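## Task

Press each drive blank that carries a blue sticker fully home so it latches, and do not disturb blanks of any other colour. The rack is loose on the table: it may tilt only a little at most (more is a failure) and must finish at its original position. A blank counts only if it stays latched without the robot holding it.

## Robot and tools

Robot: two 6-joint arms, left_arm and right_arm, each with a parallel two-finger gripper and a wrist camera (cam_left_wrist, cam_right_wrist, both 504x504 fisheye). Bases in the scene frame: left_arm at (+0.002, +0.323, 0) m, right_arm at (+0.042, -0.362, 0) m, both turned only slightly about z.

Scene frame: origin on the table top midway between the arms; +x runs out over the table, +y toward left_arm, +z up. The names left and right do not refer to image sides. Each gripper has its own axes: its fingers point along its +z, and they close and open along its y. The reported end_effector_position is the point between the finger pads, about 1 cm short of the fingertips. Reported hand positions can be somewhat wrong, more so at long reach.

The shared 14-number row: numbers in [-1, 1], left_arm first then right_arm, each as dx, dy, dz, rx, ry, rz, opening. Both arms' seven numbers must be present even if one arm is idle. dx..rz are an offset, not a pose: they say where the gripper should be relative to its pose in the most recent result that reported it (before any such result in a scene, and for the second or later call in one reply, relative to where it is when the action begins). They are expressed in the gripper's own axes. Scale: 1.0 equals 0.6 m of travel or 180 degrees of turn; rx, ry, rz form one rotation vector. Opening is absolute, not an offset: +1 fully open (0.094 m), -1 closed. All zeros in dx..rz pull the arm back to the reference pose; it is not a pause.

execute_actions(actions, pictures): actions is a list with at most one item. An empty list just reports the state. An item {"rows": [...], "steps": n} plays up to 15 rows, one per control step of 1/30 s (n up to 15, default 15); every row is an offset from the same reference pose, not from the row before, and the final row repeats to fill the step count. An item {"steps": n} alone is a wait of up to 300 steps counted from the last result, including reply time. pictures (true/false) chooses whether images come back; by default they do. A refused call moves nothing.

move(target, speed): target is one 14-number row as above (offsets from the last reported pose, opening absolute). Each gripper follows a straight line toward its target; both paths finish together, lasting 0.5 to 10 s, and stop wherever they are after 10 s. speed is the path top speed in m/s, 0.002 to 0.5, default 0.25; rotation up to twice that in rad/s. Paths ignore obstacles and the other arm; grippers lag, drift and can overshoot speed, mostly with a nearly straight arm. The result adds a "move:" line: done, off_target, moving, held or fault, plus which limits acted (paced = the sent pose was clipped; held = a safety check blocked some steps, after which motion may jump fast), and each gripper's distance from its target.



Results: a state line per arm with position (m) and quaternion wxyz in the scene frame; grip_measured, the measured finger opening on the command scale (error up to about 1 mm); the joint positions, whose last value is the opening in metres; a Hand target line showing where the controller is currently driving each gripper; HELD marking steps whose command was not sent; "pose unreachable" when the clearance check altered or blocked an arm's command; FAULT and MOTOR HOT lines. Camera calibration is given as K, fisheye distortion and T_world_to_cam; results list cameras whose numbers changed.

Controller behaviour: each step the commanded pose is limited to 70 mm and 16 degrees away from the measured pose, then reached by damped inverse kinematics, favouring position over orientation. Long moves therefore need several actions; check the reported pose and command the remainder. Arms tend to stop a centimetre or more short, usually low, and can sag over repeated zero offsets: to hold an arm steady, send the offset back to its desired pose in the first call of a reply and zeros afterwards, aiming higher if it still droops. Joint limits (rad): waist -2.618 to 3.054, shoulder 0 to 3.142, elbow 0 to 3.142, wrist pitch and yaw -1.571 to 1.571, wrist roll -2.094 to 2.094.

Gripping: command an opening roughly 0.03 below grip_measured for a firm hold; pad force tops out near 50-62 N.

Hazards: the rack is free-standing, so pushes must be gentle, slow and aimed straight in, or it will slide or tip; it must not tip beyond slightly and must end where it began. Contact force grows with speed and with how far the target lies beyond the contact point. Avoid knocking anything off the table, avoid arm-to-arm collisions, avoid sustained loads that heat motors (90 °C stops the arm, 100 °C drops it). The simulation keeps running while you think.

Each tool is called after "Request:" by a JSON object that holds its "op" and its "data".

## Session

Request:
{"op": "execute_actions", "data": {"actions": []}}

Scene clock: 0.00 s of 4500.00 s.
left_arm: end_effector_position=(+0.0808, +0.7160, +0.3875) grip_measured=+1.000 end_effector_quat_wxyz=(+0.174, -0.159, +0.913, +0.334) | right_arm: end_effector_position=(+0.1166, +0.1534, +0.2568) grip_measured=+1.000 end_effector_quat_wxyz=(+0.609, -0.665, -0.041, +0.430)
Joint positions: left_arm=[ 1.401  1.715  2.303 -1.392  0.108  1.031  0.094] | right_arm=[ 0.926  2.038  1.231  1.065 -1.122 -0.784  0.094]
Joint velocities: left_arm=[-0.012 -0.007 -0.017 -0.095  0.007  0.037  0.   ] | right_arm=[-0.012 -0.017 -0.022 -0.051 -0.022  0.007  0.   ]
Motor temperatures (°C, as the motors report them): left_arm=[23 23 24 23 25 23] | right_arm=[23 23 25 24 23 24]
Hand target (left_arm): +0.081, +0.713, +0.394; +0.179, -0.158, +0.909, +0.342
Hand target (right_arm): +0.117, +0.153, +0.262; -0.611, +0.664, +0.041, -0.429

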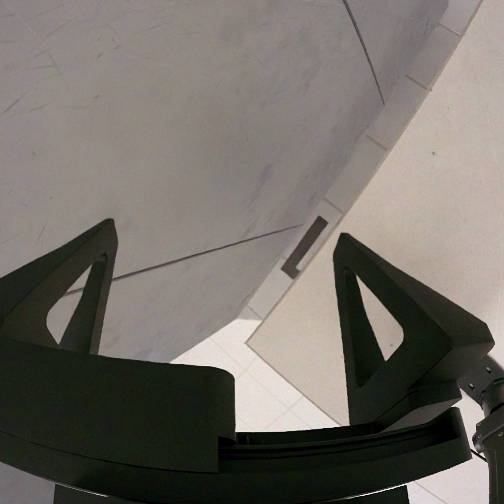

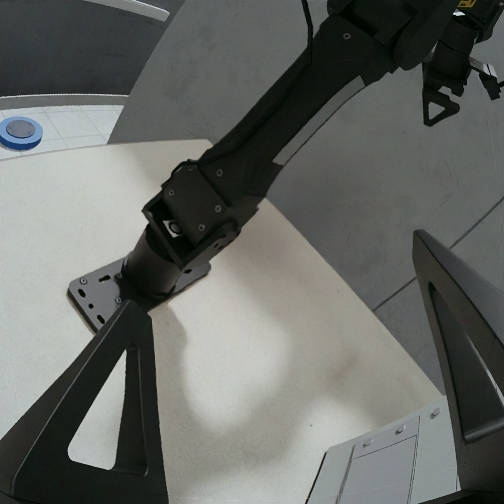

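Request:
{"op": "move", "data": {"target": [0,0,0,0,0,0,1,-0.315,0.085,-0.382,0.232,0.377,-0.05,1], "speed": 0.4}}

Scene clock: 8.97 s of 4500.00 s.
left_arm: end_effector_position=(+0.0808, +0.7160, +0.3875) grip_measured=+1.000 end_effector_quat_wxyz=(+0.174, -0.159, +0.913, +0.334) | right_arm: end_effector_position=(+0.1205, -0.1461, +0.2785) grip_measured=+1.000 end_effector_quat_wxyz=(+0.725, -0.559, +0.397, -0.071)
Joint positions: left_arm=[ 1.401  1.715  2.303 -1.392  0.108  1.031  0.094] | right_arm=[ 1.818  0.355  0.303  0.199  1.145 -1.185  0.094]
Joint velocities: left_arm=[-0.002  0.012  0.002  0.022  0.037 -0.007  0.   ] | right_arm=[ 0.002  0.027 -0.007 -0.022 -0.051 -0.037  0.   ]
Motor temperatures (°C, as the motors report them): left_arm=[23 23 25 24 25 23] | right_arm=[23 25 26 25 23 24]
Hand target (left_arm): +0.081, +0.716, +0.388; +0.174, -0.159, +0.913, +0.334
Hand target (right_arm): +0.121, -0.148, +0.293; +0.731, -0.544, +0.407, -0.060
Off the commanded pose (left_arm): 0.000 m, 0 deg.
Off the commanded pose (right_arm): 0.009 m, 3 deg.
After step 90, 3.17 s passed at rest.
move: off_target (right_arm); limits=paced
camera_calibration (this result's frames):
cam_right_wrist: T_world_to_cam=[[0.53544, -0.538277, 0.650817, -0.324615], [-0.124861, -0.812569, -0.569334, 0.0727839], [0.835293, 0.223583, -0.502291, 0.16513], [0, 0, 0, 1]] pos_world=[0.0449679, -0.152511, 0.335646]

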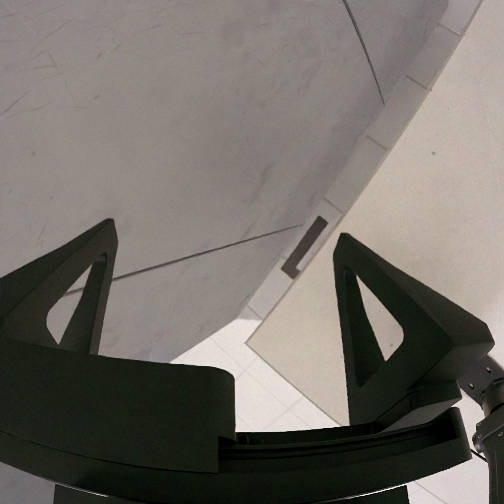

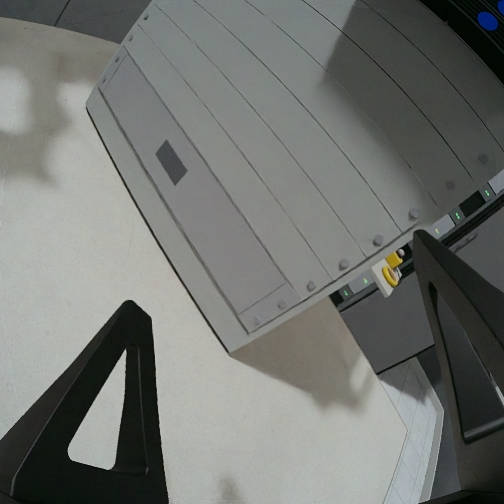

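Request:
{"op": "move", "data": {"target": [0,0,0,0,0,0,1,-0.128,-0.167,-0.133,0.236,0.159,0.305,1], "speed": 0.4}}

Scene clock: 19.17 s of 4500.00 s.
left_arm: end_effector_position=(+0.0808, +0.7160, +0.3875) grip_measured=+1.000 end_effector_quat_wxyz=(+0.174, -0.159, +0.913, +0.334) | right_arm: end_effector_position=(+0.0479, -0.1803, +0.3863) grip_measured=+1.000 end_effector_quat_wxyz=(+0.625, -0.528, +0.472, +0.330)
Joint positions: left_arm=[ 1.401  1.715  2.303 -1.392  0.108  1.031  0.094] | right_arm=[ 2.713  0.358  0.616  0.637  1.574 -1.251  0.094]
Joint velocities: left_arm=[ 0.002 -0.002 -0.012 -0.051  0.051  0.066  0.   ] | right_arm=[ 0.022 -0.007  0.012  0.007 -0.022  0.007  0.   ]
Motor temperatures (°C, as the motors report them): left_arm=[23 24 25 25 25 23] | right_arm=[23 24 28 26 23 24]
Hand target (left_arm): +0.081, +0.716, +0.388; +0.174, -0.159, +0.913, +0.334
Hand target (right_arm): +0.058, -0.183, +0.395; +0.613, -0.515, +0.486, +0.351
Off the commanded pose (left_arm): 0.000 m, 0 deg.
Off the commanded pose (right_arm): 0.024 m, 78 deg; orientation clipped at the last step of the last action.
joint sent to its limit (right arm) — the command would take joint 5 (wrist yaw) past its upper limit, so that joint was sent only as far as its limit.
After step 90, 5.00 s passed at rest.
move: off_target (right_arm); limits=paced
camera_calibration (this result's frames):
cam_right_wrist: T_world_to_cam=[[0.966396, -0.25659, 0.0154749, -0.0987544], [-0.17703, -0.707981, -0.683684, 0.162803], [0.186383, 0.65797, -0.729614, 0.484771], [0, 0, 0, 1]] pos_world=[0.0339039, -0.229043, 0.46653]

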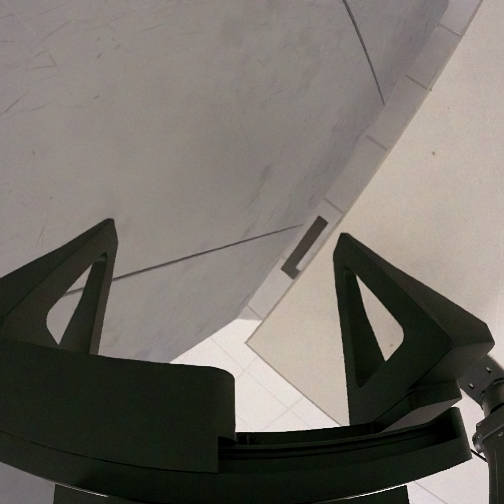

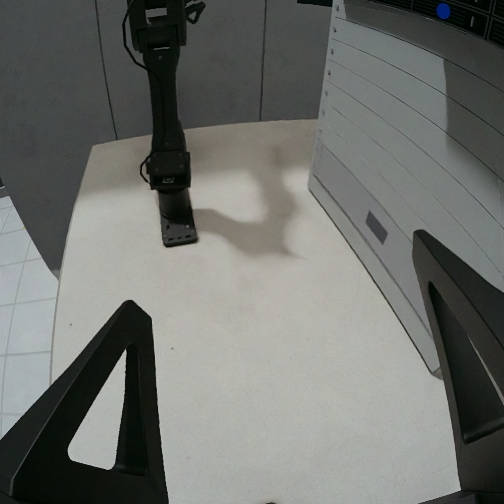

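Request:
{"op": "move", "data": {"target": [0,0,0,0,0,0,1,-0.018,-0.255,-0.097,0.418,0.074,0.096,1], "speed": 0.4}}

Scene clock: 27.20 s of 4500.00 s.
left_arm: end_effector_position=(+0.0808, +0.7160, +0.3875) grip_measured=+1.000 end_effector_quat_wxyz=(+0.174, -0.159, +0.913, +0.334) | right_arm: end_effector_position=(+0.1873, -0.2569, +0.4441) grip_measured=+1.000 end_effector_quat_wxyz=(+0.690, -0.194, +0.681, +0.152)
Joint positions: left_arm=[ 1.401  1.715  2.303 -1.392  0.108  1.031  0.094] | right_arm=[ 1.88   0.458  0.849  0.637  1.574 -1.088  0.094]
Joint velocities: left_arm=[ 0.012 -0.012 -0.002 -0.022  0.066  0.022  0.   ] | right_arm=[-0.007 -0.012 -0.002 -0.066  0.066  0.066  0.   ]
Motor temperatures (°C, as the motors report them): left_arm=[23 24 25 25 25 23] | right_arm=[23 24 28 26 23 24]
Hand target (left_arm): +0.081, +0.716, +0.388; +0.174, -0.159, +0.913, +0.334
Hand target (right_arm): +0.190, -0.261, +0.452; +0.687, -0.179, +0.685, +0.163
Off the commanded pose (left_arm): 0.000 m, 0 deg.
Off the commanded pose (right_arm): 0.023 m, 29 deg; orientation clipped at the last step of the last action.
joint sent to its limit (right arm) — the command would take joint 5 (wrist yaw) past its upper limit, so that joint was sent only as far as its limit.
After step 90, 2.40 s passed at rest.
move: off_target (right_arm); limits=paced
camera_calibration (this result's frames):
cam_right_wrist: T_world_to_cam=[[0.441632, -0.853654, -0.276109, -0.179627], [-0.737447, -0.170099, -0.653635, 0.402579], [0.511012, 0.492282, -0.704645, 0.436882], [0, 0, 0, 1]] pos_world=[0.152957, -0.29993, 0.52139]

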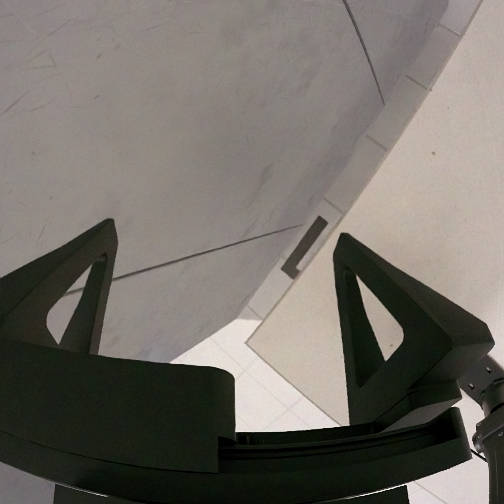

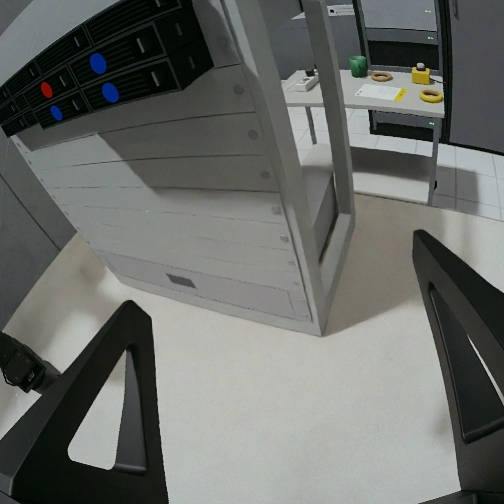

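Request:
{"op": "move", "data": {"target": [0,0,0,0,0,0,1,0.01,-0.192,0,0.158,0.004,0.019,-1], "speed": 0.4}}

Scene clock: 35.90 s of 4500.00 s.
left_arm: end_effector_position=(+0.0808, +0.7160, +0.3875) grip_measured=+1.000 end_effector_quat_wxyz=(+0.174, -0.159, +0.913, +0.334) | right_arm: end_effector_position=(+0.2197, -0.3559, +0.4439) grip_measured=-0.994 end_effector_quat_wxyz=(+0.706, -0.000, +0.708, -0.011)
Joint positions: left_arm=[ 1.401  1.715  2.303 -1.392  0.108  1.031  0.094] | right_arm=[ 1.371  0.411  0.849  0.637  1.573 -1.09   0.   ]
Joint velocities: left_arm=[ 0.012  0.007  0.017 -0.081 -0.051 -0.037  0.   ] | right_arm=[-0.007  0.012 -0.022 -0.022  0.066 -0.051 -0.   ]
Motor temperatures (°C, as the motors report them): left_arm=[23 24 25 26 25 23] | right_arm=[23 24 28 25 23 24]
Hand target (left_arm): +0.081, +0.716, +0.388; +0.174, -0.159, +0.913, +0.334
Hand target (right_arm): +0.220, -0.359, +0.447; +0.711, +0.007, +0.703, -0.004
Off the commanded pose (left_arm): 0.000 m, 0 deg.
Off the commanded pose (right_arm): 0.022 m, 1 deg.
After step 90, 4.60 s passed at rest.
move: off_target (right_arm)
camera_calibration (this result's frames):
cam_right_wrist: T_world_to_cam=[[-0.0301415, -0.947371, -0.318716, -0.18931], [-0.72624, 0.239844, -0.644244, 0.548825], [0.68678, 0.212046, -0.695248, 0.326424], [0, 0, 0, 1]] pos_world=[0.168691, -0.380196, 0.520187]

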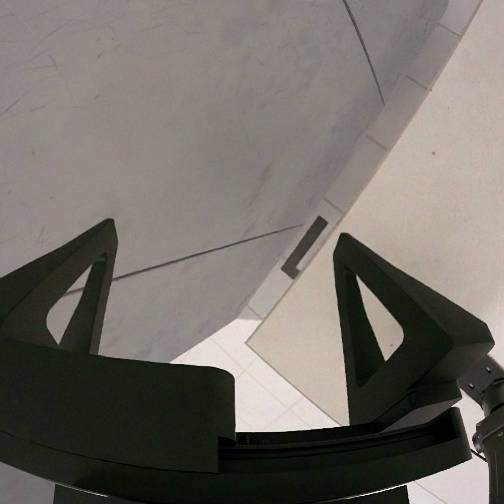

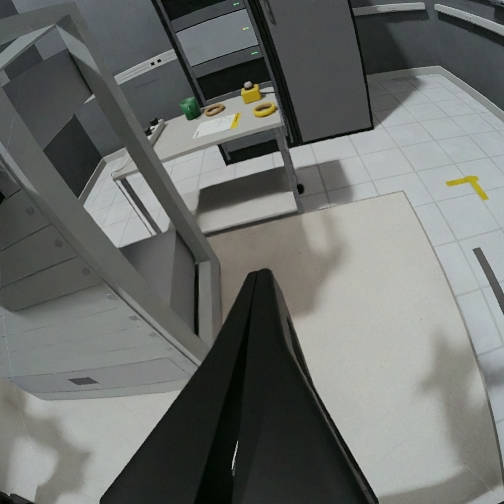

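Request:
{"op": "move", "data": {"target": [0,0,0,0,0,0,1,-0.05,0.58,-0.05,0,0,0,-1], "speed": 0.4}}

Scene clock: 43.60 s of 4500.00 s.
left_arm: end_effector_position=(+0.0808, +0.7160, +0.3875) grip_measured=+1.000 end_effector_quat_wxyz=(+0.174, -0.159, +0.913, +0.334) | right_arm: end_effector_position=(+0.1934, +0.0028, +0.4524) grip_measured=-0.994 end_effector_quat_wxyz=(+0.706, -0.053, +0.706, -0.003)
Joint positions: left_arm=[ 1.401  1.715  2.303 -1.392  0.108  1.031  0.094] | right_arm=[ 1.458  1.674  1.541  0.817  1.574 -0.763  0.   ]
Joint velocities: left_arm=[-0.012 -0.012 -0.002  0.007  0.022 -0.066  0.   ] | right_arm=[ 0.002  0.002 -0.012  0.037  0.037  0.051  0.001]
Motor temperatures (°C, as the motors report them): left_arm=[23 24 26 26 25 23] | right_arm=[23 24 28 25 23 24]
Hand target (left_arm): +0.081, +0.716, +0.388; +0.174, -0.159, +0.913, +0.334
Hand target (right_arm): +0.195, -0.006, +0.468; +0.706, -0.029, +0.707, +0.018
Off the commanded pose (left_arm): 0.000 m, 0 deg.
Off the commanded pose (right_arm): 0.019 m, 6 deg.
joint sent to its limit (right arm) — the command would take joint 5 (wrist yaw) past its upper limit, so that joint was sent only as far as its limit.
After step 90, 3.17 s passed at rest.
move: off_target (right_arm)
camera_calibration (this result's frames):
cam_right_wrist: T_world_to_cam=[[0.0524285, -0.964889, -0.257373, 0.108754], [-0.740858, 0.135234, -0.657907, 0.458396], [0.669613, 0.22517, -0.707755, 0.283285], [0, 0, 0, 1]] pos_world=[0.144213, -0.0208422, 0.530069]

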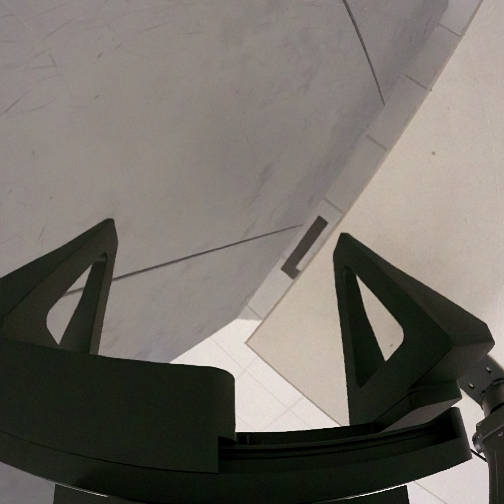

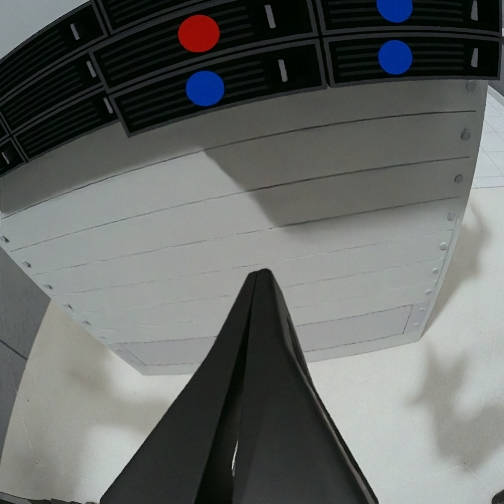

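Request:
{"op": "move", "data": {"target": [0,0,0,0,0,0,1,-0.065,-0.14,0.125,0,0,0,-1]}}

Scene clock: 49.57 s of 4500.00 s.
left_arm: end_effector_position=(+0.0808, +0.7160, +0.3875) grip_measured=+1.000 end_effector_quat_wxyz=(+0.174, -0.159, +0.913, +0.334) | right_arm: end_effector_position=(+0.2711, -0.0668, +0.4917) grip_measured=-0.994 end_effector_quat_wxyz=(+0.712, -0.058, +0.700, -0.011)
Joint positions: left_arm=[ 1.401  1.715  2.303 -1.392  0.108  1.031  0.094] | right_arm=[ 1.203  1.448  1.635 -0.132  1.322 -0.153  0.   ]
Joint velocities: left_arm=[-0.002 -0.002  0.007  0.022  0.022 -0.022  0.   ] | right_arm=[-0.007 -0.032  0.012 -0.198  0.022  0.022  0.001]
Motor temperatures (°C, as the motors report them): left_arm=[23 24 26 26 25 23] | right_arm=[23 25 28 25 23 24]
Hand target (left_arm): +0.081, +0.716, +0.388; +0.174, -0.159, +0.913, +0.334
Hand target (right_arm): +0.272, -0.072, +0.500; +0.712, -0.053, +0.700, -0.004
Off the commanded pose (left_arm): 0.000 m, 0 deg.
Off the commanded pose (right_arm): 0.009 m, 1 deg.
After step 90, 1.07 s passed at rest.
move: done
camera_calibration (this result's frames):
cam_right_wrist: T_world_to_cam=[[0.0525545, -0.969521, -0.239306, 0.0383709], [-0.729017, 0.126525, -0.6727, 0.554716], [0.682475, 0.209812, -0.700148, 0.266424], [0, 0, 0, 1]] pos_world=[0.220553, -0.0888829, 0.568876]

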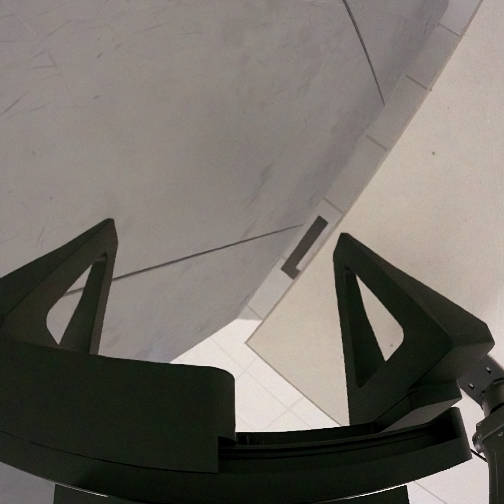

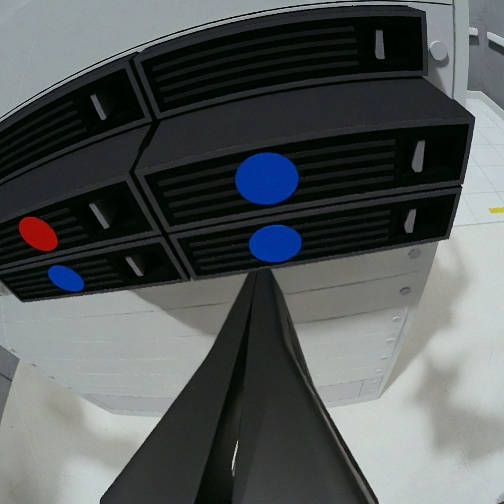

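Request:
{"op": "move", "data": {"target": [0,0,0,0,0,0,1,0.012,-0.01,0.02,0,0,0,-1]}}

Request:
{"op": "move", "data": {"target": [0,0,0,0,0,0,1,-0.01,0,0.06,0,0,0,-1], "speed": 0.02}}

Scene clock: 53.93 s of 4500.00 s.
left_arm: end_effector_position=(+0.0808, +0.7160, +0.3875) grip_measured=+1.000 end_effector_quat_wxyz=(+0.174, -0.159, +0.913, +0.334) | right_arm: end_effector_position=(+0.2826, -0.0671, +0.4835) grip_measured=-0.994 end_effector_quat_wxyz=(+0.710, -0.060, +0.701, -0.016)
Joint positions: left_arm=[ 1.401  1.715  2.303 -1.392  0.108  1.031  0.094] | right_arm=[ 1.164  1.448  1.611 -0.132  1.287 -0.138  0.   ]
Joint velocities: left_arm=[ 0.002  0.007  0.012  0.022 -0.007 -0.007  0.   ] | right_arm=[ 0.002 -0.017 -0.007  0.081 -0.066  0.066 -0.001]
Motor temperatures (°C, as the motors report them): left_arm=[23 24 26 26 25 23] | right_arm=[23 25 29 26 23 24]
Hand target (left_arm): +0.081, +0.716, +0.388; +0.174, -0.159, +0.913, +0.334
Hand target (right_arm): +0.283, -0.072, +0.486; +0.712, -0.058, +0.700, -0.011
Off the commanded pose (left_arm): 0.000 m, 0 deg.
Off the commanded pose (right_arm): 0.006 m, 1 deg.
After step 90, 0.63 s passed at rest.
move: done
camera_calibration (this result's frames):
cam_right_wrist: T_world_to_cam=[[0.0483393, -0.971978, -0.230047, 0.0320989], [-0.731501, 0.122377, -0.670768, 0.557113], [0.680124, 0.200704, -0.705088, 0.255407], [0, 0, 0, 1]] pos_world=[0.232268, -0.0882399, 0.561162]

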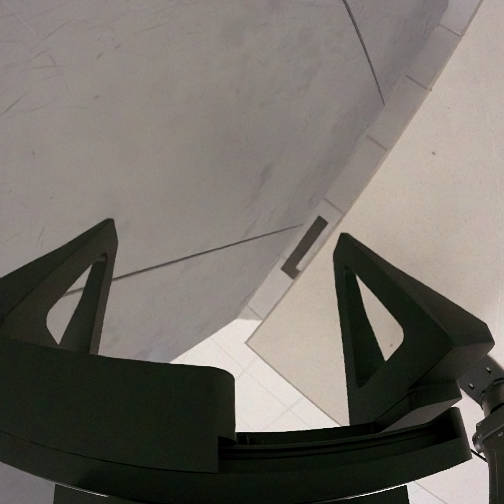

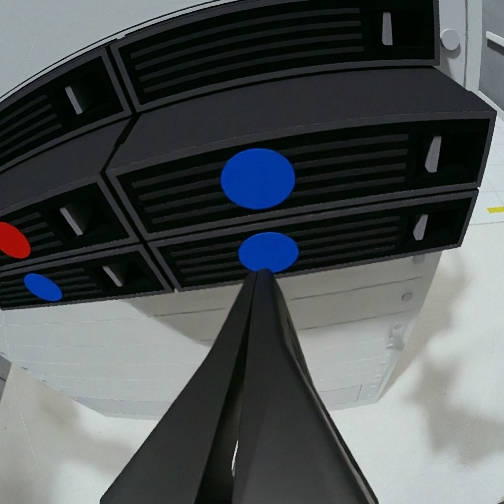

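Scene clock: 55.97 s of 4500.00 s.
left_arm: end_effector_position=(+0.0808, +0.7160, +0.3875) grip_measured=+1.000 end_effector_quat_wxyz=(+0.174, -0.159, +0.913, +0.334) | right_arm: end_effector_position=(+0.3126, -0.0649, +0.4834) grip_measured=-0.994 end_effector_quat_wxyz=(+0.710, -0.060, +0.701, -0.020)
Joint positions: left_arm=[ 1.401  1.715  2.303 -1.392  0.108  1.031  0.094] | right_arm=[ 1.069  1.488  1.648 -0.134  1.198 -0.138  0.   ]
Joint velocities: left_arm=[-0.007  0.007  0.012  0.037  0.066 -0.037  0.   ] | right_arm=[ 0.002 -0.002  0.007  0.022  0.007  0.022 -0.001]
Motor temperatures (°C, as the motors report them): left_arm=[23 24 26 26 25 23] | right_arm=[23 25 29 26 23 24]
Hand target (left_arm): +0.081, +0.716, +0.388; +0.174, -0.159, +0.913, +0.334
Hand target (right_arm): +0.317, -0.064, +0.490; +0.712, -0.060, +0.700, -0.016
Off the commanded pose (left_arm): 0.000 m, 0 deg.
Off the commanded pose (right_arm): 0.009 m, 0 deg.
move: done
camera_calibration (this result's frames):
cam_right_wrist: T_world_to_cam=[[0.0429546, -0.973646, -0.223982, 0.03147], [-0.730154, 0.122429, -0.672225, 0.579037], [0.681931, 0.192417, -0.705653, 0.233632], [0, 0, 0, 1]] pos_world=[0.262114, -0.0852052, 0.561155]

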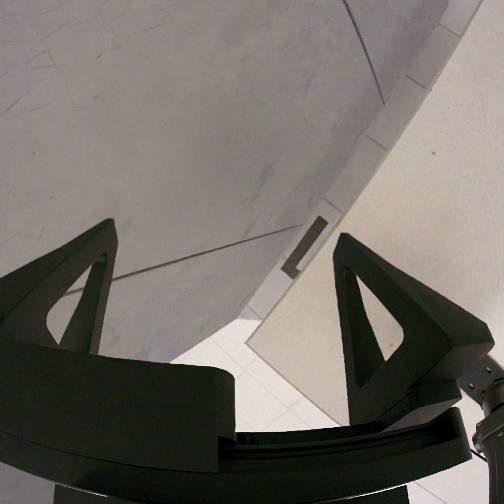

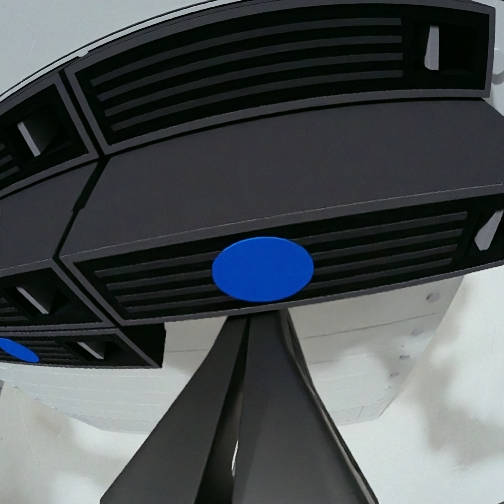

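Request:
{"op": "move", "data": {"target": [0,0,0,0,0,0,1,-0.005,0,0.045,0,0,0,-1], "speed": 0.02}}

Scene clock: 59.10 s of 4500.00 s.
left_arm: end_effector_position=(+0.0808, +0.7160, +0.3875) grip_measured=+1.000 end_effector_quat_wxyz=(+0.174, -0.159, +0.913, +0.334) | right_arm: end_effector_position=(+0.3252, -0.0635, +0.4809) grip_measured=-0.994 end_effector_quat_wxyz=(+0.708, -0.069, +0.702, -0.023)
Joint positions: left_arm=[ 1.401  1.715  2.303 -1.392  0.108  1.031  0.094] | right_arm=[ 1.03   1.502  1.659 -0.148  1.15  -0.138  0.   ]
Joint velocities: left_arm=[-0.007 -0.002  0.007  0.007 -0.007 -0.066  0.   ] | right_arm=[-0.007 -0.002 -0.022 -0.081  0.007 -0.037  0.   ]
Motor temperatures (°C, as the motors report them): left_arm=[23 24 26 27 25 23] | right_arm=[23 25 29 26 23 24]
Hand target (left_arm): +0.081, +0.716, +0.388; +0.174, -0.159, +0.913, +0.334
Hand target (right_arm): +0.338, -0.064, +0.486; +0.711, -0.061, +0.700, -0.021
Off the commanded pose (left_arm): 0.000 m, 0 deg.
Off the commanded pose (right_arm): 0.015 m, 1 deg.
move: off_target (right_arm)
camera_calibration (this result's frames):
cam_right_wrist: T_world_to_cam=[[0.0497387, -0.976761, -0.20848, 0.0217701], [-0.734243, 0.105744, -0.670601, 0.585852], [0.677062, 0.18643, -0.711921, 0.22722], [0, 0, 0, 1]] pos_world=[0.275233, -0.0830465, 0.559174]

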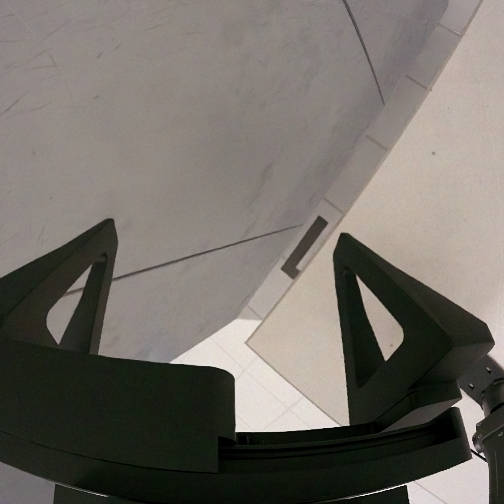

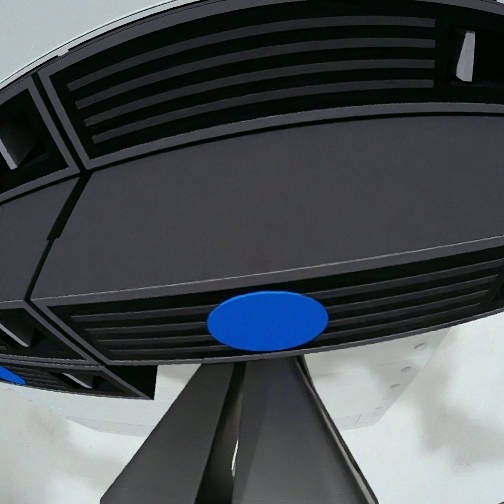

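Request:
{"op": "move", "data": {"target": [0,0,0,0,0,0,1,-0.005,0,-0.08,0,0,0,-1]}}

Request:
{"op": "move", "data": {"target": [0,0,0,0,0,0,1,-0.055,0,0,0,0,0,-1]}}

Request:
{"op": "move", "data": {"target": [0,0,0,0,0,0,1,-0.008,0,0.1,0,0,0,-1], "speed": 0.025}}

Request:
{"op": "move", "data": {"target": [0,0,0,0,0,0,1,-0.03,0,-0.16,0,0,0,-1]}}

Scene clock: 62.60 s of 4500.00 s.
left_arm: end_effector_position=(+0.0808, +0.7160, +0.3875) grip_measured=+1.000 end_effector_quat_wxyz=(+0.174, -0.159, +0.913, +0.334) | right_arm: end_effector_position=(+0.2807, -0.0618, +0.4898) grip_measured=-0.994 end_effector_quat_wxyz=(+0.710, -0.063, +0.701, -0.012)
Joint positions: left_arm=[ 1.401  1.715  2.303 -1.392  0.108  1.031  0.094] | right_arm=[ 1.173  1.47   1.66  -0.16   1.287 -0.135  0.   ]
Joint velocities: left_arm=[-0.007 -0.007  0.007 -0.007  0.066 -0.007  0.   ] | right_arm=[ 0.007  0.017  0.017 -0.022  0.037 -0.007  0.   ]
Motor temperatures (°C, as the motors report them): left_arm=[23 24 26 27 25 23] | right_arm=[23 25 29 26 23 24]
Hand target (left_arm): +0.081, +0.716, +0.388; +0.174, -0.159, +0.913, +0.334
Hand target (right_arm): +0.278, -0.067, +0.483; +0.707, -0.069, +0.704, -0.022
Off the commanded pose (left_arm): 0.000 m, 0 deg.
Off the commanded pose (right_arm): 0.008 m, 1 deg.
move: done
camera_calibration (this result's frames):
cam_right_wrist: T_world_to_cam=[[0.0563529, -0.971262, -0.231244, 0.0372242], [-0.733001, 0.11701, -0.670088, 0.559064], [0.677889, 0.207263, -0.705343, 0.2612], [0, 0, 0, 1]] pos_world=[0.230632, -0.0833986, 0.567466]

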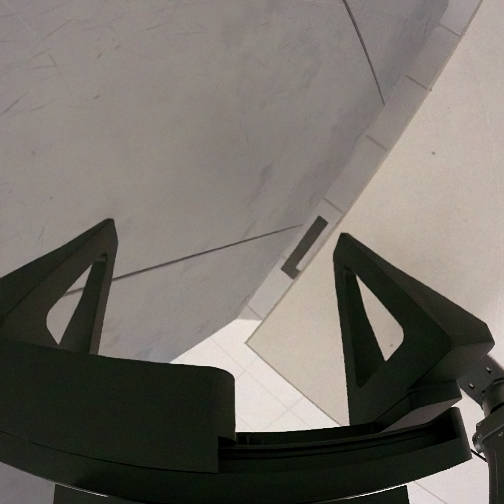

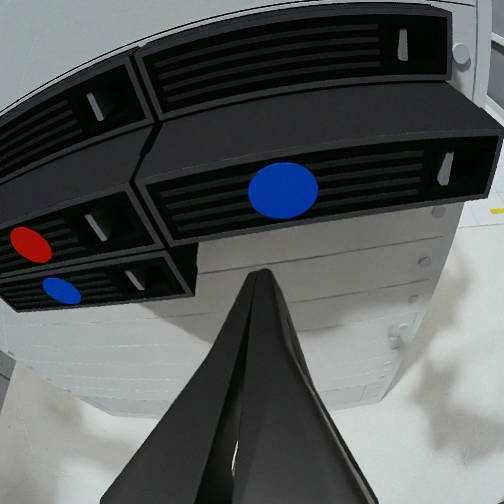

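Scene clock: 63.73 s of 4500.00 s.
left_arm: end_effector_position=(+0.0808, +0.7160, +0.3875) grip_measured=+1.000 end_effector_quat_wxyz=(+0.174, -0.159, +0.913, +0.334) | right_arm: end_effector_position=(+0.2817, -0.0571, +0.5162) grip_measured=-0.994 end_effector_quat_wxyz=(+0.710, -0.067, +0.701, -0.016)
Joint positions: left_arm=[ 1.401  1.715  2.303 -1.392  0.108  1.031  0.094] | right_arm=[ 1.173  1.538  1.837 -0.265  1.287 -0.151  0.   ]
Joint velocities: left_arm=[-0.012 -0.017 -0.017 -0.081 -0.051  0.066  0.   ] | right_arm=[-0.002 -0.007 -0.002 -0.007  0.051  0.007 -0.   ]
Motor temperatures (°C, as the motors report them): left_arm=[23 24 26 27 25 23] | right_arm=[23 25 29 26 23 24]
Hand target (left_arm): +0.081, +0.716, +0.388; +0.174, -0.159, +0.913, +0.334
Hand target (right_arm): +0.280, -0.059, +0.522; +0.711, -0.063, +0.701, -0.012
Off the commanded pose (left_arm): 0.000 m, 0 deg.
Off the commanded pose (right_arm): 0.007 m, 1 deg.
move: done
camera_calibration (this result's frames):
cam_right_wrist: T_world_to_cam=[[0.0567297, -0.973785, -0.220281, 0.0418477], [-0.73144, 0.109637, -0.673034, 0.577612], [0.679542, 0.199304, -0.706046, 0.277651], [0, 0, 0, 1]] pos_world=[0.231439, -0.0779136, 0.594006]

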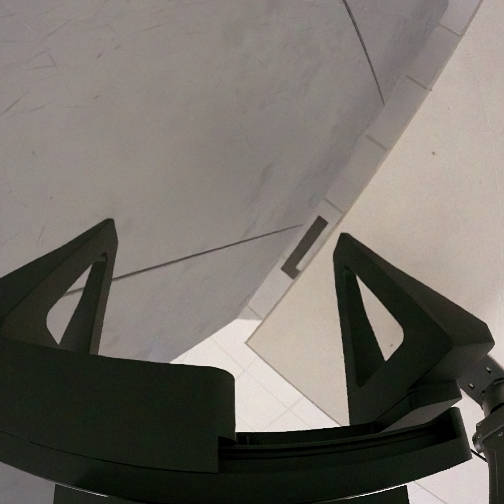

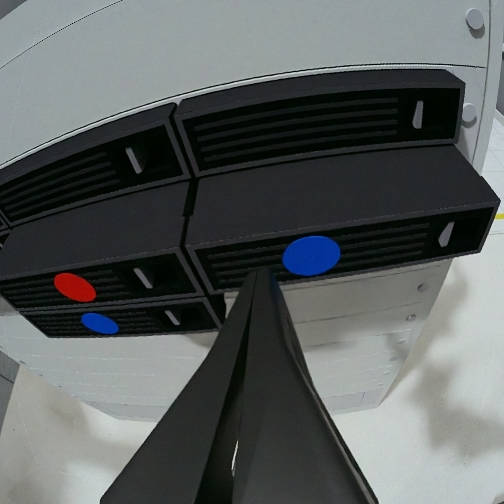

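Scene clock: 66.37 s of 4500.00 s.
left_arm: end_effector_position=(+0.0808, +0.7160, +0.3875) grip_measured=+1.000 end_effector_quat_wxyz=(+0.174, -0.159, +0.913, +0.334) | right_arm: end_effector_position=(+0.3242, -0.0539, +0.5160) grip_measured=-0.994 end_effector_quat_wxyz=(+0.708, -0.077, +0.702, -0.025)
Joint positions: left_arm=[ 1.401  1.715  2.303 -1.392  0.108  1.031  0.094] | right_arm=[ 1.042  1.599  1.912 -0.306  1.154 -0.151  0.   ]
Joint velocities: left_arm=[-0.007  0.012 -0.002 -0.022 -0.007 -0.051  0.   ] | right_arm=[ 0.017 -0.012 -0.012 -0.051  0.081 -0.066  0.   ]
Motor temperatures (°C, as the motors report them): left_arm=[23 24 26 27 25 23] | right_arm=[23 25 29 27 23 24]
Hand target (left_arm): +0.081, +0.716, +0.388; +0.174, -0.159, +0.913, +0.334
Hand target (right_arm): +0.339, -0.053, +0.522; +0.713, -0.067, +0.698, -0.017
Off the commanded pose (left_arm): 0.000 m, 0 deg.
Off the commanded pose (right_arm): 0.018 m, 2 deg.
move: off_target (right_arm)
camera_calibration (this result's frames):
cam_right_wrist: T_world_to_cam=[[0.0575528, -0.979366, -0.193726, 0.0283177], [-0.734957, 0.0897653, -0.672146, 0.607845], [0.675667, 0.181064, -0.714626, 0.252657], [0, 0, 0, 1]] pos_world=[0.274398, -0.0725771, 0.594602]

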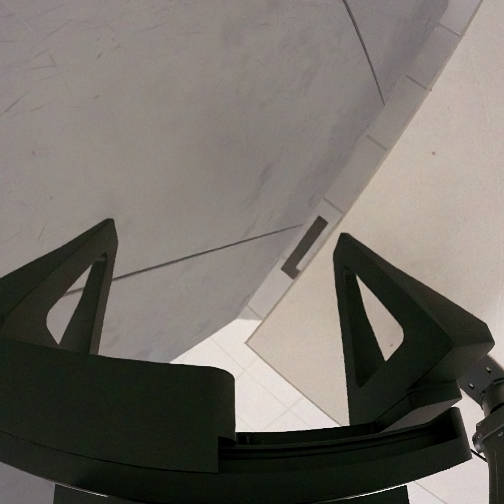

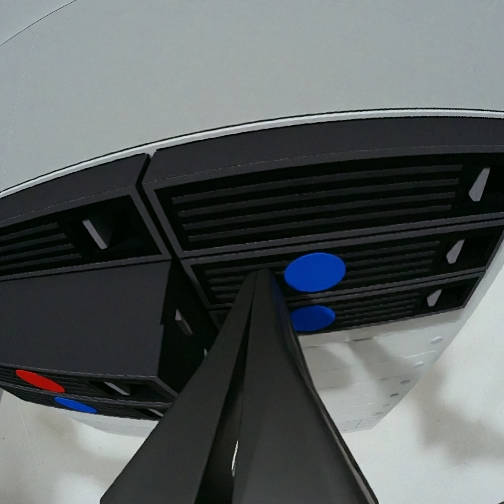

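Scene clock: 67.70 s of 4500.00 s.
left_arm: end_effector_position=(+0.0808, +0.7160, +0.3875) grip_measured=+1.000 end_effector_quat_wxyz=(+0.174, -0.159, +0.913, +0.334) | right_arm: end_effector_position=(+0.2320, -0.0469, +0.5205) grip_measured=-0.994 end_effector_quat_wxyz=(+0.704, -0.090, +0.703, -0.032)
Joint positions: left_arm=[ 1.401  1.715  2.303 -1.392  0.108  1.031  0.094] | right_arm=[ 1.341  1.577  1.935 -0.405  1.446 -0.127  0.   ]
Joint velocities: left_arm=[-0.007 -0.002  0.007 -0.081  0.051 -0.007  0.   ] | right_arm=[-0.017 -0.042  0.017 -0.081 -0.022  0.066 -0.   ]
Motor temperatures (°C, as the motors report them): left_arm=[23 24 26 27 25 23] | right_arm=[23 25 29 27 23 24]
Hand target (left_arm): +0.081, +0.716, +0.388; +0.174, -0.159, +0.913, +0.334
Hand target (right_arm): +0.231, -0.059, +0.532; +0.706, -0.077, +0.704, -0.024
Off the commanded pose (left_arm): 0.000 m, 0 deg.
Off the commanded pose (right_arm): 0.018 m, 2 deg.
move: off_target (right_arm)
camera_calibration (this result's frames):
cam_right_wrist: T_world_to_cam=[[0.0642123, -0.984096, -0.165625, 0.0249065], [-0.739773, 0.0644517, -0.669763, 0.541099], [0.669786, 0.165532, -0.723869, 0.32236], [0, 0, 0, 1]] pos_world=[0.182779, -0.0637251, 0.599879]

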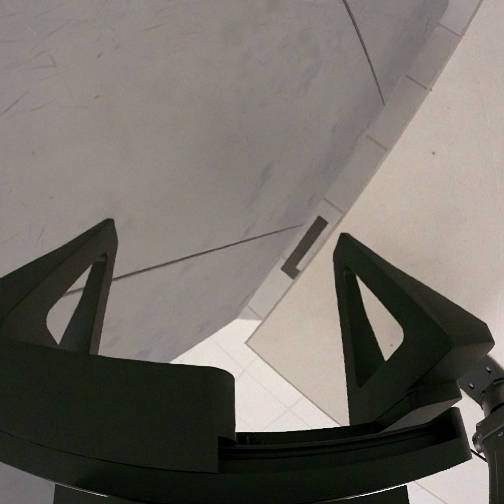

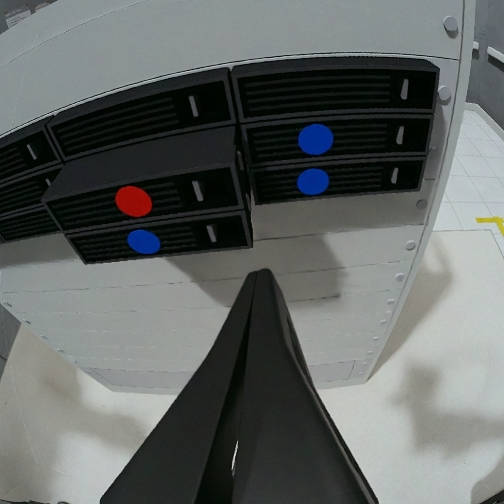

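Request:
{"op": "move", "data": {"target": [0,0,0,0,0,0,1,0.062,0.115,0.08,0,0,0,-1]}}

Scene clock: 72.53 s of 4500.00 s.
left_arm: end_effector_position=(+0.0808, +0.7160, +0.3875) grip_measured=+1.000 end_effector_quat_wxyz=(+0.174, -0.159, +0.913, +0.334) | right_arm: end_effector_position=(+0.2722, +0.0251, +0.4679) grip_measured=-0.994 end_effector_quat_wxyz=(+0.703, -0.093, +0.704, -0.036)
Joint positions: left_arm=[ 1.401  1.715  2.303 -1.392  0.108  1.031  0.094] | right_arm=[ 1.243  1.768  1.912 -0.181  1.348 -0.147  0.   ]
Joint velocities: left_arm=[-0.002 -0.022  0.002 -0.022 -0.037  0.022  0.   ] | right_arm=[ 0.007  0.022  0.002 -0.007  0.007 -0.037  0.001]
Motor temperatures (°C, as the motors report them): left_arm=[23 24 26 27 25 23] | right_arm=[23 25 29 27 23 24]
Hand target (left_arm): +0.081, +0.716, +0.388; +0.174, -0.159, +0.913, +0.334
Hand target (right_arm): +0.274, +0.019, +0.472; +0.705, -0.090, +0.703, -0.033
Off the commanded pose (left_arm): 0.000 m, 0 deg.
Off the commanded pose (right_arm): 0.008 m, 1 deg.
After step 90, 0.67 s passed at rest.
move: done
camera_calibration (this result's frames):
cam_right_wrist: T_world_to_cam=[[0.0625097, -0.985724, -0.156334, 0.0806199], [-0.740727, 0.0591601, -0.669196, 0.531184], [0.668892, 0.157632, -0.726454, 0.247108], [0, 0, 0, 1]] pos_world=[0.223134, 0.00909196, 0.547583]

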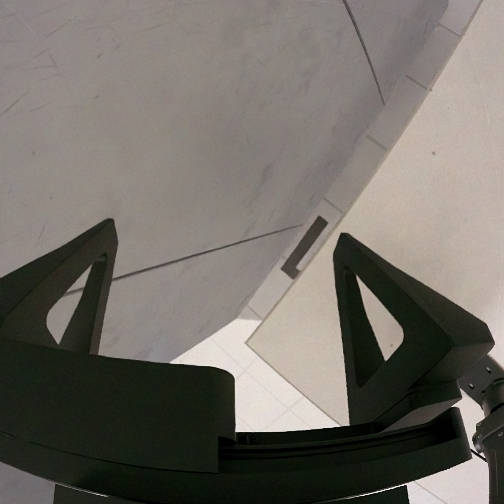

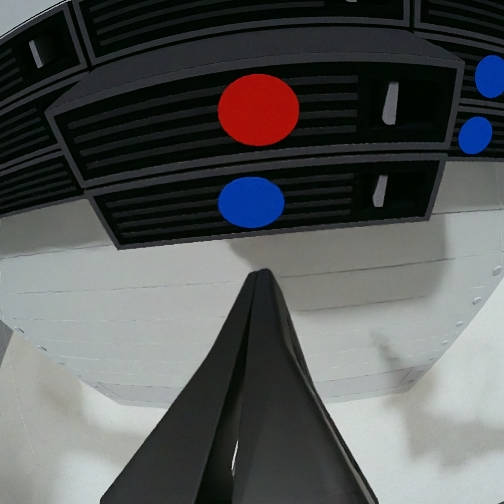

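Raise about 1 cm, then push.

Request:
{"op": "move", "data": {"target": [0,0,0,0,0,0,1,-0.027,0,0,0,0,0,-1]}}

Request:
{"op": "move", "data": {"target": [0,0,0,0,0,0,1,-0.008,-0.015,0.05,0,0,0,-1], "speed": 0.025}}

Scene clock: 74.73 s of 4500.00 s.
left_arm: end_effector_position=(+0.0808, +0.7160, +0.3875) grip_measured=+1.000 end_effector_quat_wxyz=(+0.174, -0.159, +0.913, +0.334) | right_arm: end_effector_position=(+0.2726, +0.0278, +0.4793) grip_measured=-0.994 end_effector_quat_wxyz=(+0.705, -0.091, +0.702, -0.034)
Joint positions: left_arm=[ 1.401  1.715  2.303 -1.392  0.108  1.031  0.094] | right_arm=[ 1.243  1.796  1.985 -0.203  1.348 -0.162  0.   ]
Joint velocities: left_arm=[ 0.002  0.007 -0.007 -0.051  0.007 -0.037  0.   ] | right_arm=[ 0.002 -0.007  0.007 -0.11  -0.095  0.037  0.001]
Motor temperatures (°C, as the motors report them): left_arm=[23 24 26 27 25 23] | right_arm=[23 26 29 27 23 24]
Hand target (left_arm): +0.081, +0.716, +0.388; +0.174, -0.159, +0.913, +0.334
Hand target (right_arm): +0.272, +0.028, +0.484; +0.705, -0.093, +0.702, -0.036
Off the commanded pose (left_arm): 0.000 m, 0 deg.
Off the commanded pose (right_arm): 0.005 m, 0 deg.
move: done
camera_calibration (this result's frames):
cam_right_wrist: T_world_to_cam=[[0.0633131, -0.98459, -0.163015, 0.0880297], [-0.737719, 0.0638363, -0.672083, 0.539372], [0.672133, 0.162811, -0.722309, 0.25168], [0, 0, 0, 1]] pos_world=[0.22317, 0.0112654, 0.558644]

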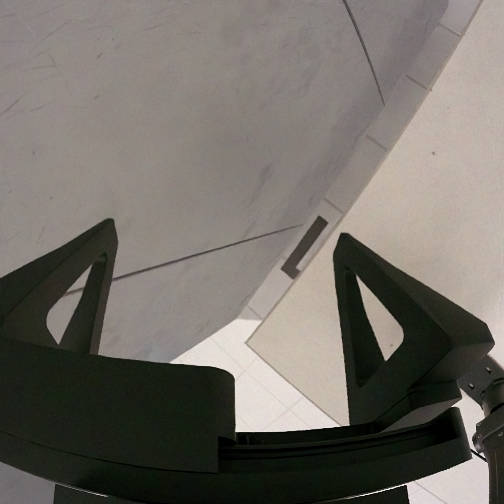

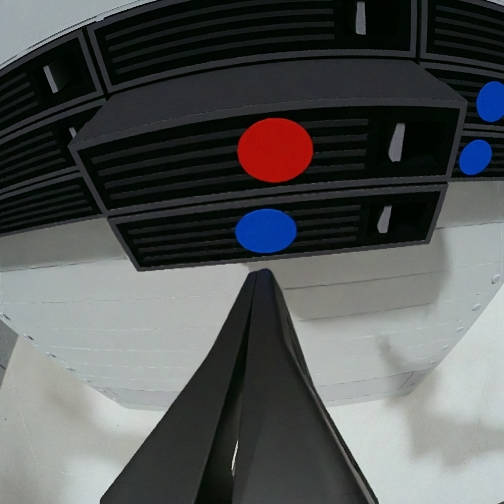

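Scene clock: 76.27 s of 4500.00 s.
left_arm: end_effector_position=(+0.0808, +0.7160, +0.3875) grip_measured=+1.000 end_effector_quat_wxyz=(+0.174, -0.159, +0.913, +0.334) | right_arm: end_effector_position=(+0.2943, +0.0263, +0.4791) grip_measured=-0.994 end_effector_quat_wxyz=(+0.705, -0.098, +0.702, -0.032)
Joint positions: left_arm=[ 1.401  1.715  2.303 -1.392  0.108  1.031  0.094] | right_arm=[ 1.184  1.796  1.985 -0.203  1.277 -0.171  0.   ]
Joint velocities: left_arm=[-0.002  0.002  0.007 -0.081  0.007 -0.037  0.   ] | right_arm=[ 0.007  0.007  0.002  0.007  0.037  0.022 -0.001]
Motor temperatures (°C, as the motors report them): left_arm=[23 24 26 27 25 23] | right_arm=[23 26 29 27 23 24]
Hand target (left_arm): +0.081, +0.716, +0.388; +0.174, -0.159, +0.913, +0.334
Hand target (right_arm): +0.302, +0.022, +0.486; +0.707, -0.091, +0.701, -0.034
Off the commanded pose (left_arm): 0.000 m, 0 deg.
Off the commanded pose (right_arm): 0.012 m, 1 deg.
move: off_target (right_arm)
camera_calibration (this result's frames):
cam_right_wrist: T_world_to_cam=[[0.0756823, -0.985074, -0.154602, 0.0774834], [-0.738647, 0.0487682, -0.672326, 0.556141], [0.669831, 0.165079, -0.723931, 0.238555], [0, 0, 0, 1]] pos_world=[0.245136, 0.00982442, 0.558584]

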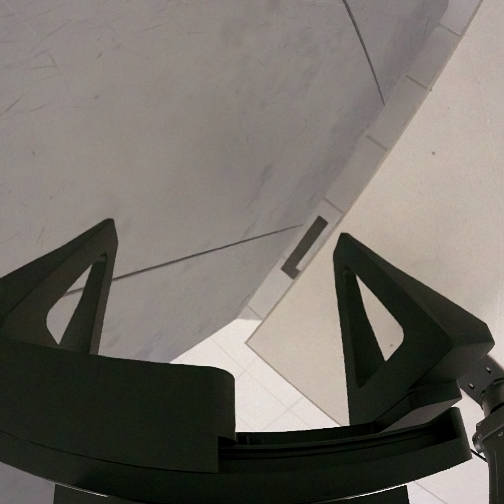

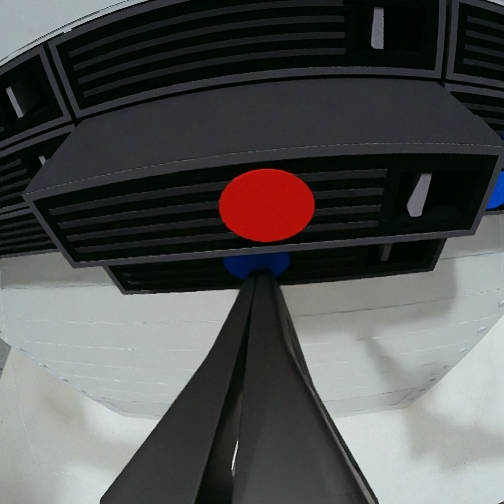

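Request:
{"op": "move", "data": {"target": [0,0,0,0,0,0,1,0,-0.01,0.078,0,0,0,-1], "speed": 0.025}}

Request:
{"op": "move", "data": {"target": [0,0,0,0,0,0,1,0.012,-0.04,-0.16,0,0,0,-1], "speed": 0.15}}

Scene clock: 80.30 s of 4500.00 s.
left_arm: end_effector_position=(+0.0808, +0.7160, +0.3875) grip_measured=+1.000 end_effector_quat_wxyz=(+0.174, -0.159, +0.913, +0.334) | right_arm: end_effector_position=(+0.3194, +0.0271, +0.4758) grip_measured=-0.994 end_effector_quat_wxyz=(+0.705, -0.106, +0.701, -0.030)
Joint positions: left_arm=[ 1.401  1.715  2.303 -1.392  0.108  1.031  0.094] | right_arm=[ 1.118  1.807  1.985 -0.192  1.195 -0.18   0.   ]
Joint velocities: left_arm=[ 0.002  0.007 -0.002 -0.007 -0.066 -0.022  0.   ] | right_arm=[-0.002 -0.007 -0.002  0.007 -0.022 -0.051 -0.001]
Motor temperatures (°C, as the motors report them): left_arm=[23 24 26 27 25 23] | right_arm=[23 26 29 27 23 24]
Hand target (left_arm): +0.081, +0.716, +0.388; +0.174, -0.159, +0.913, +0.334
Hand target (right_arm): +0.340, +0.023, +0.480; +0.707, -0.098, +0.700, -0.033
Off the commanded pose (left_arm): 0.000 m, 0 deg.
Off the commanded pose (right_arm): 0.023 m, 1 deg.
move: off_target (right_arm)
camera_calibration (this result's frames):
cam_right_wrist: T_world_to_cam=[[0.0910846, -0.98504, -0.146288, 0.066959], [-0.739441, 0.0314958, -0.672484, 0.573192], [0.667031, 0.169424, -0.72551, 0.220787], [0, 0, 0, 1]] pos_world=[0.270471, 0.0104974, 0.555441]

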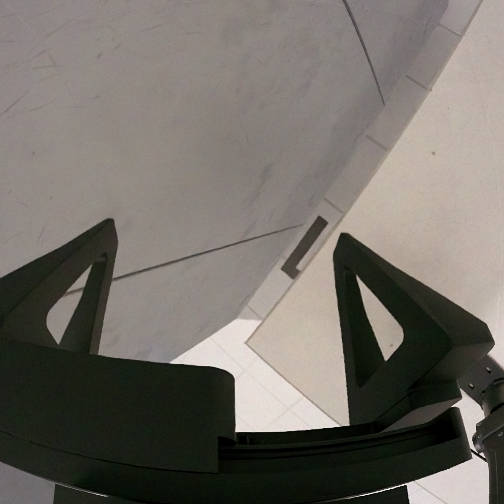

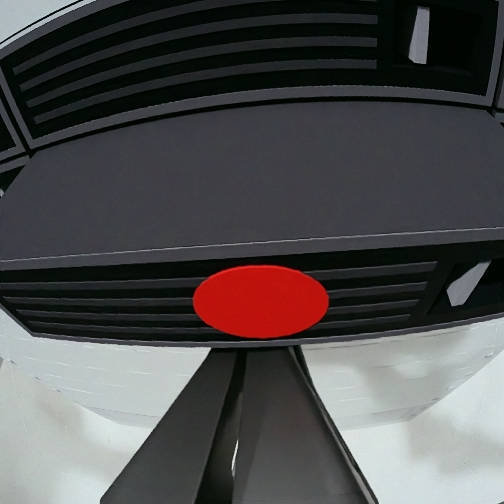

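Scene clock: 81.50 s of 4500.00 s.
left_arm: end_effector_position=(+0.0808, +0.7160, +0.3875) grip_measured=+1.000 end_effector_quat_wxyz=(+0.174, -0.159, +0.913, +0.334) | right_arm: end_effector_position=(+0.2294, -0.0013, +0.4749) grip_measured=-0.994 end_effector_quat_wxyz=(+0.704, -0.105, +0.702, -0.021)
Joint positions: left_arm=[ 1.401  1.715  2.303 -1.392  0.108  1.031  0.094] | right_arm=[ 1.352  1.635  1.795 -0.218  1.42  -0.122  0.   ]
Joint velocities: left_arm=[-0.002 -0.002 -0.017 -0.037 -0.037  0.081  0.   ] | right_arm=[ 0.002 -0.007 -0.007 -0.095  0.066 -0.022  0.   ]
Motor temperatures (°C, as the motors report them): left_arm=[23 24 26 27 25 23] | right_arm=[23 26 29 27 23 24]
Hand target (left_arm): +0.081, +0.716, +0.388; +0.174, -0.159, +0.913, +0.334
Hand target (right_arm): +0.228, -0.008, +0.474; +0.703, -0.106, +0.703, -0.029
Off the commanded pose (left_arm): 0.000 m, 0 deg.
Off the commanded pose (right_arm): 0.007 m, 1 deg.
move: done
camera_calibration (this result's frames):
cam_right_wrist: T_world_to_cam=[[0.0997847, -0.982025, -0.160215, 0.0516924], [-0.74306, 0.0335421, -0.668383, 0.505797], [0.661744, 0.185744, -0.726357, 0.286636], [0, 0, 0, 1]] pos_world=[0.181, -0.0194432, 0.554548]

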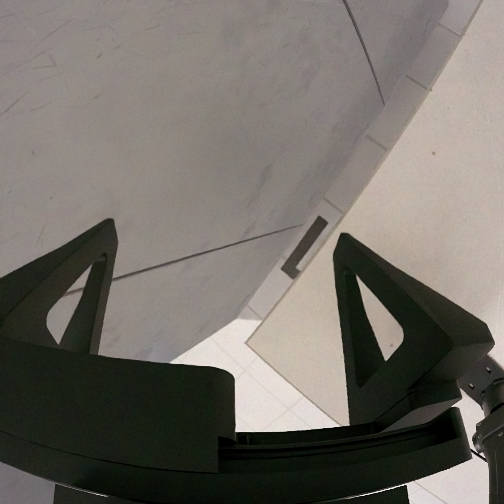

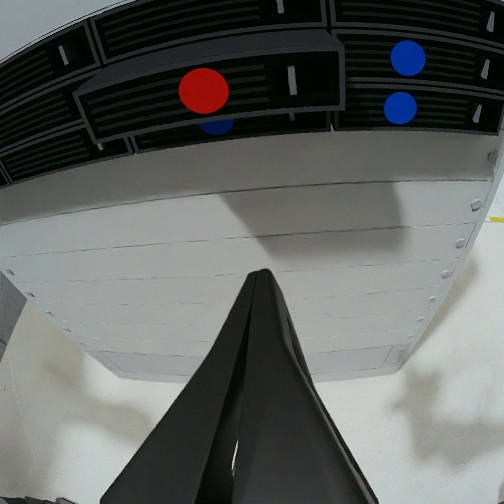

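Request:
{"op": "zoom_image", "data": {"camera": "cam_right_wrist", "region": [60,20,504,170]}}

Region (60, 20, 504, 170) of cam_right_wrist's 504x504 image, scaled by 1.135, with more detail than that image has; it fills the top 170 rows of this view, and the rest is white.

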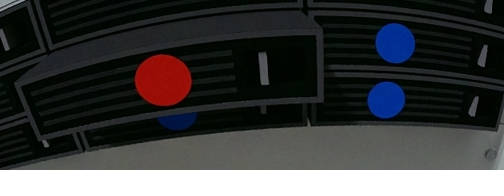

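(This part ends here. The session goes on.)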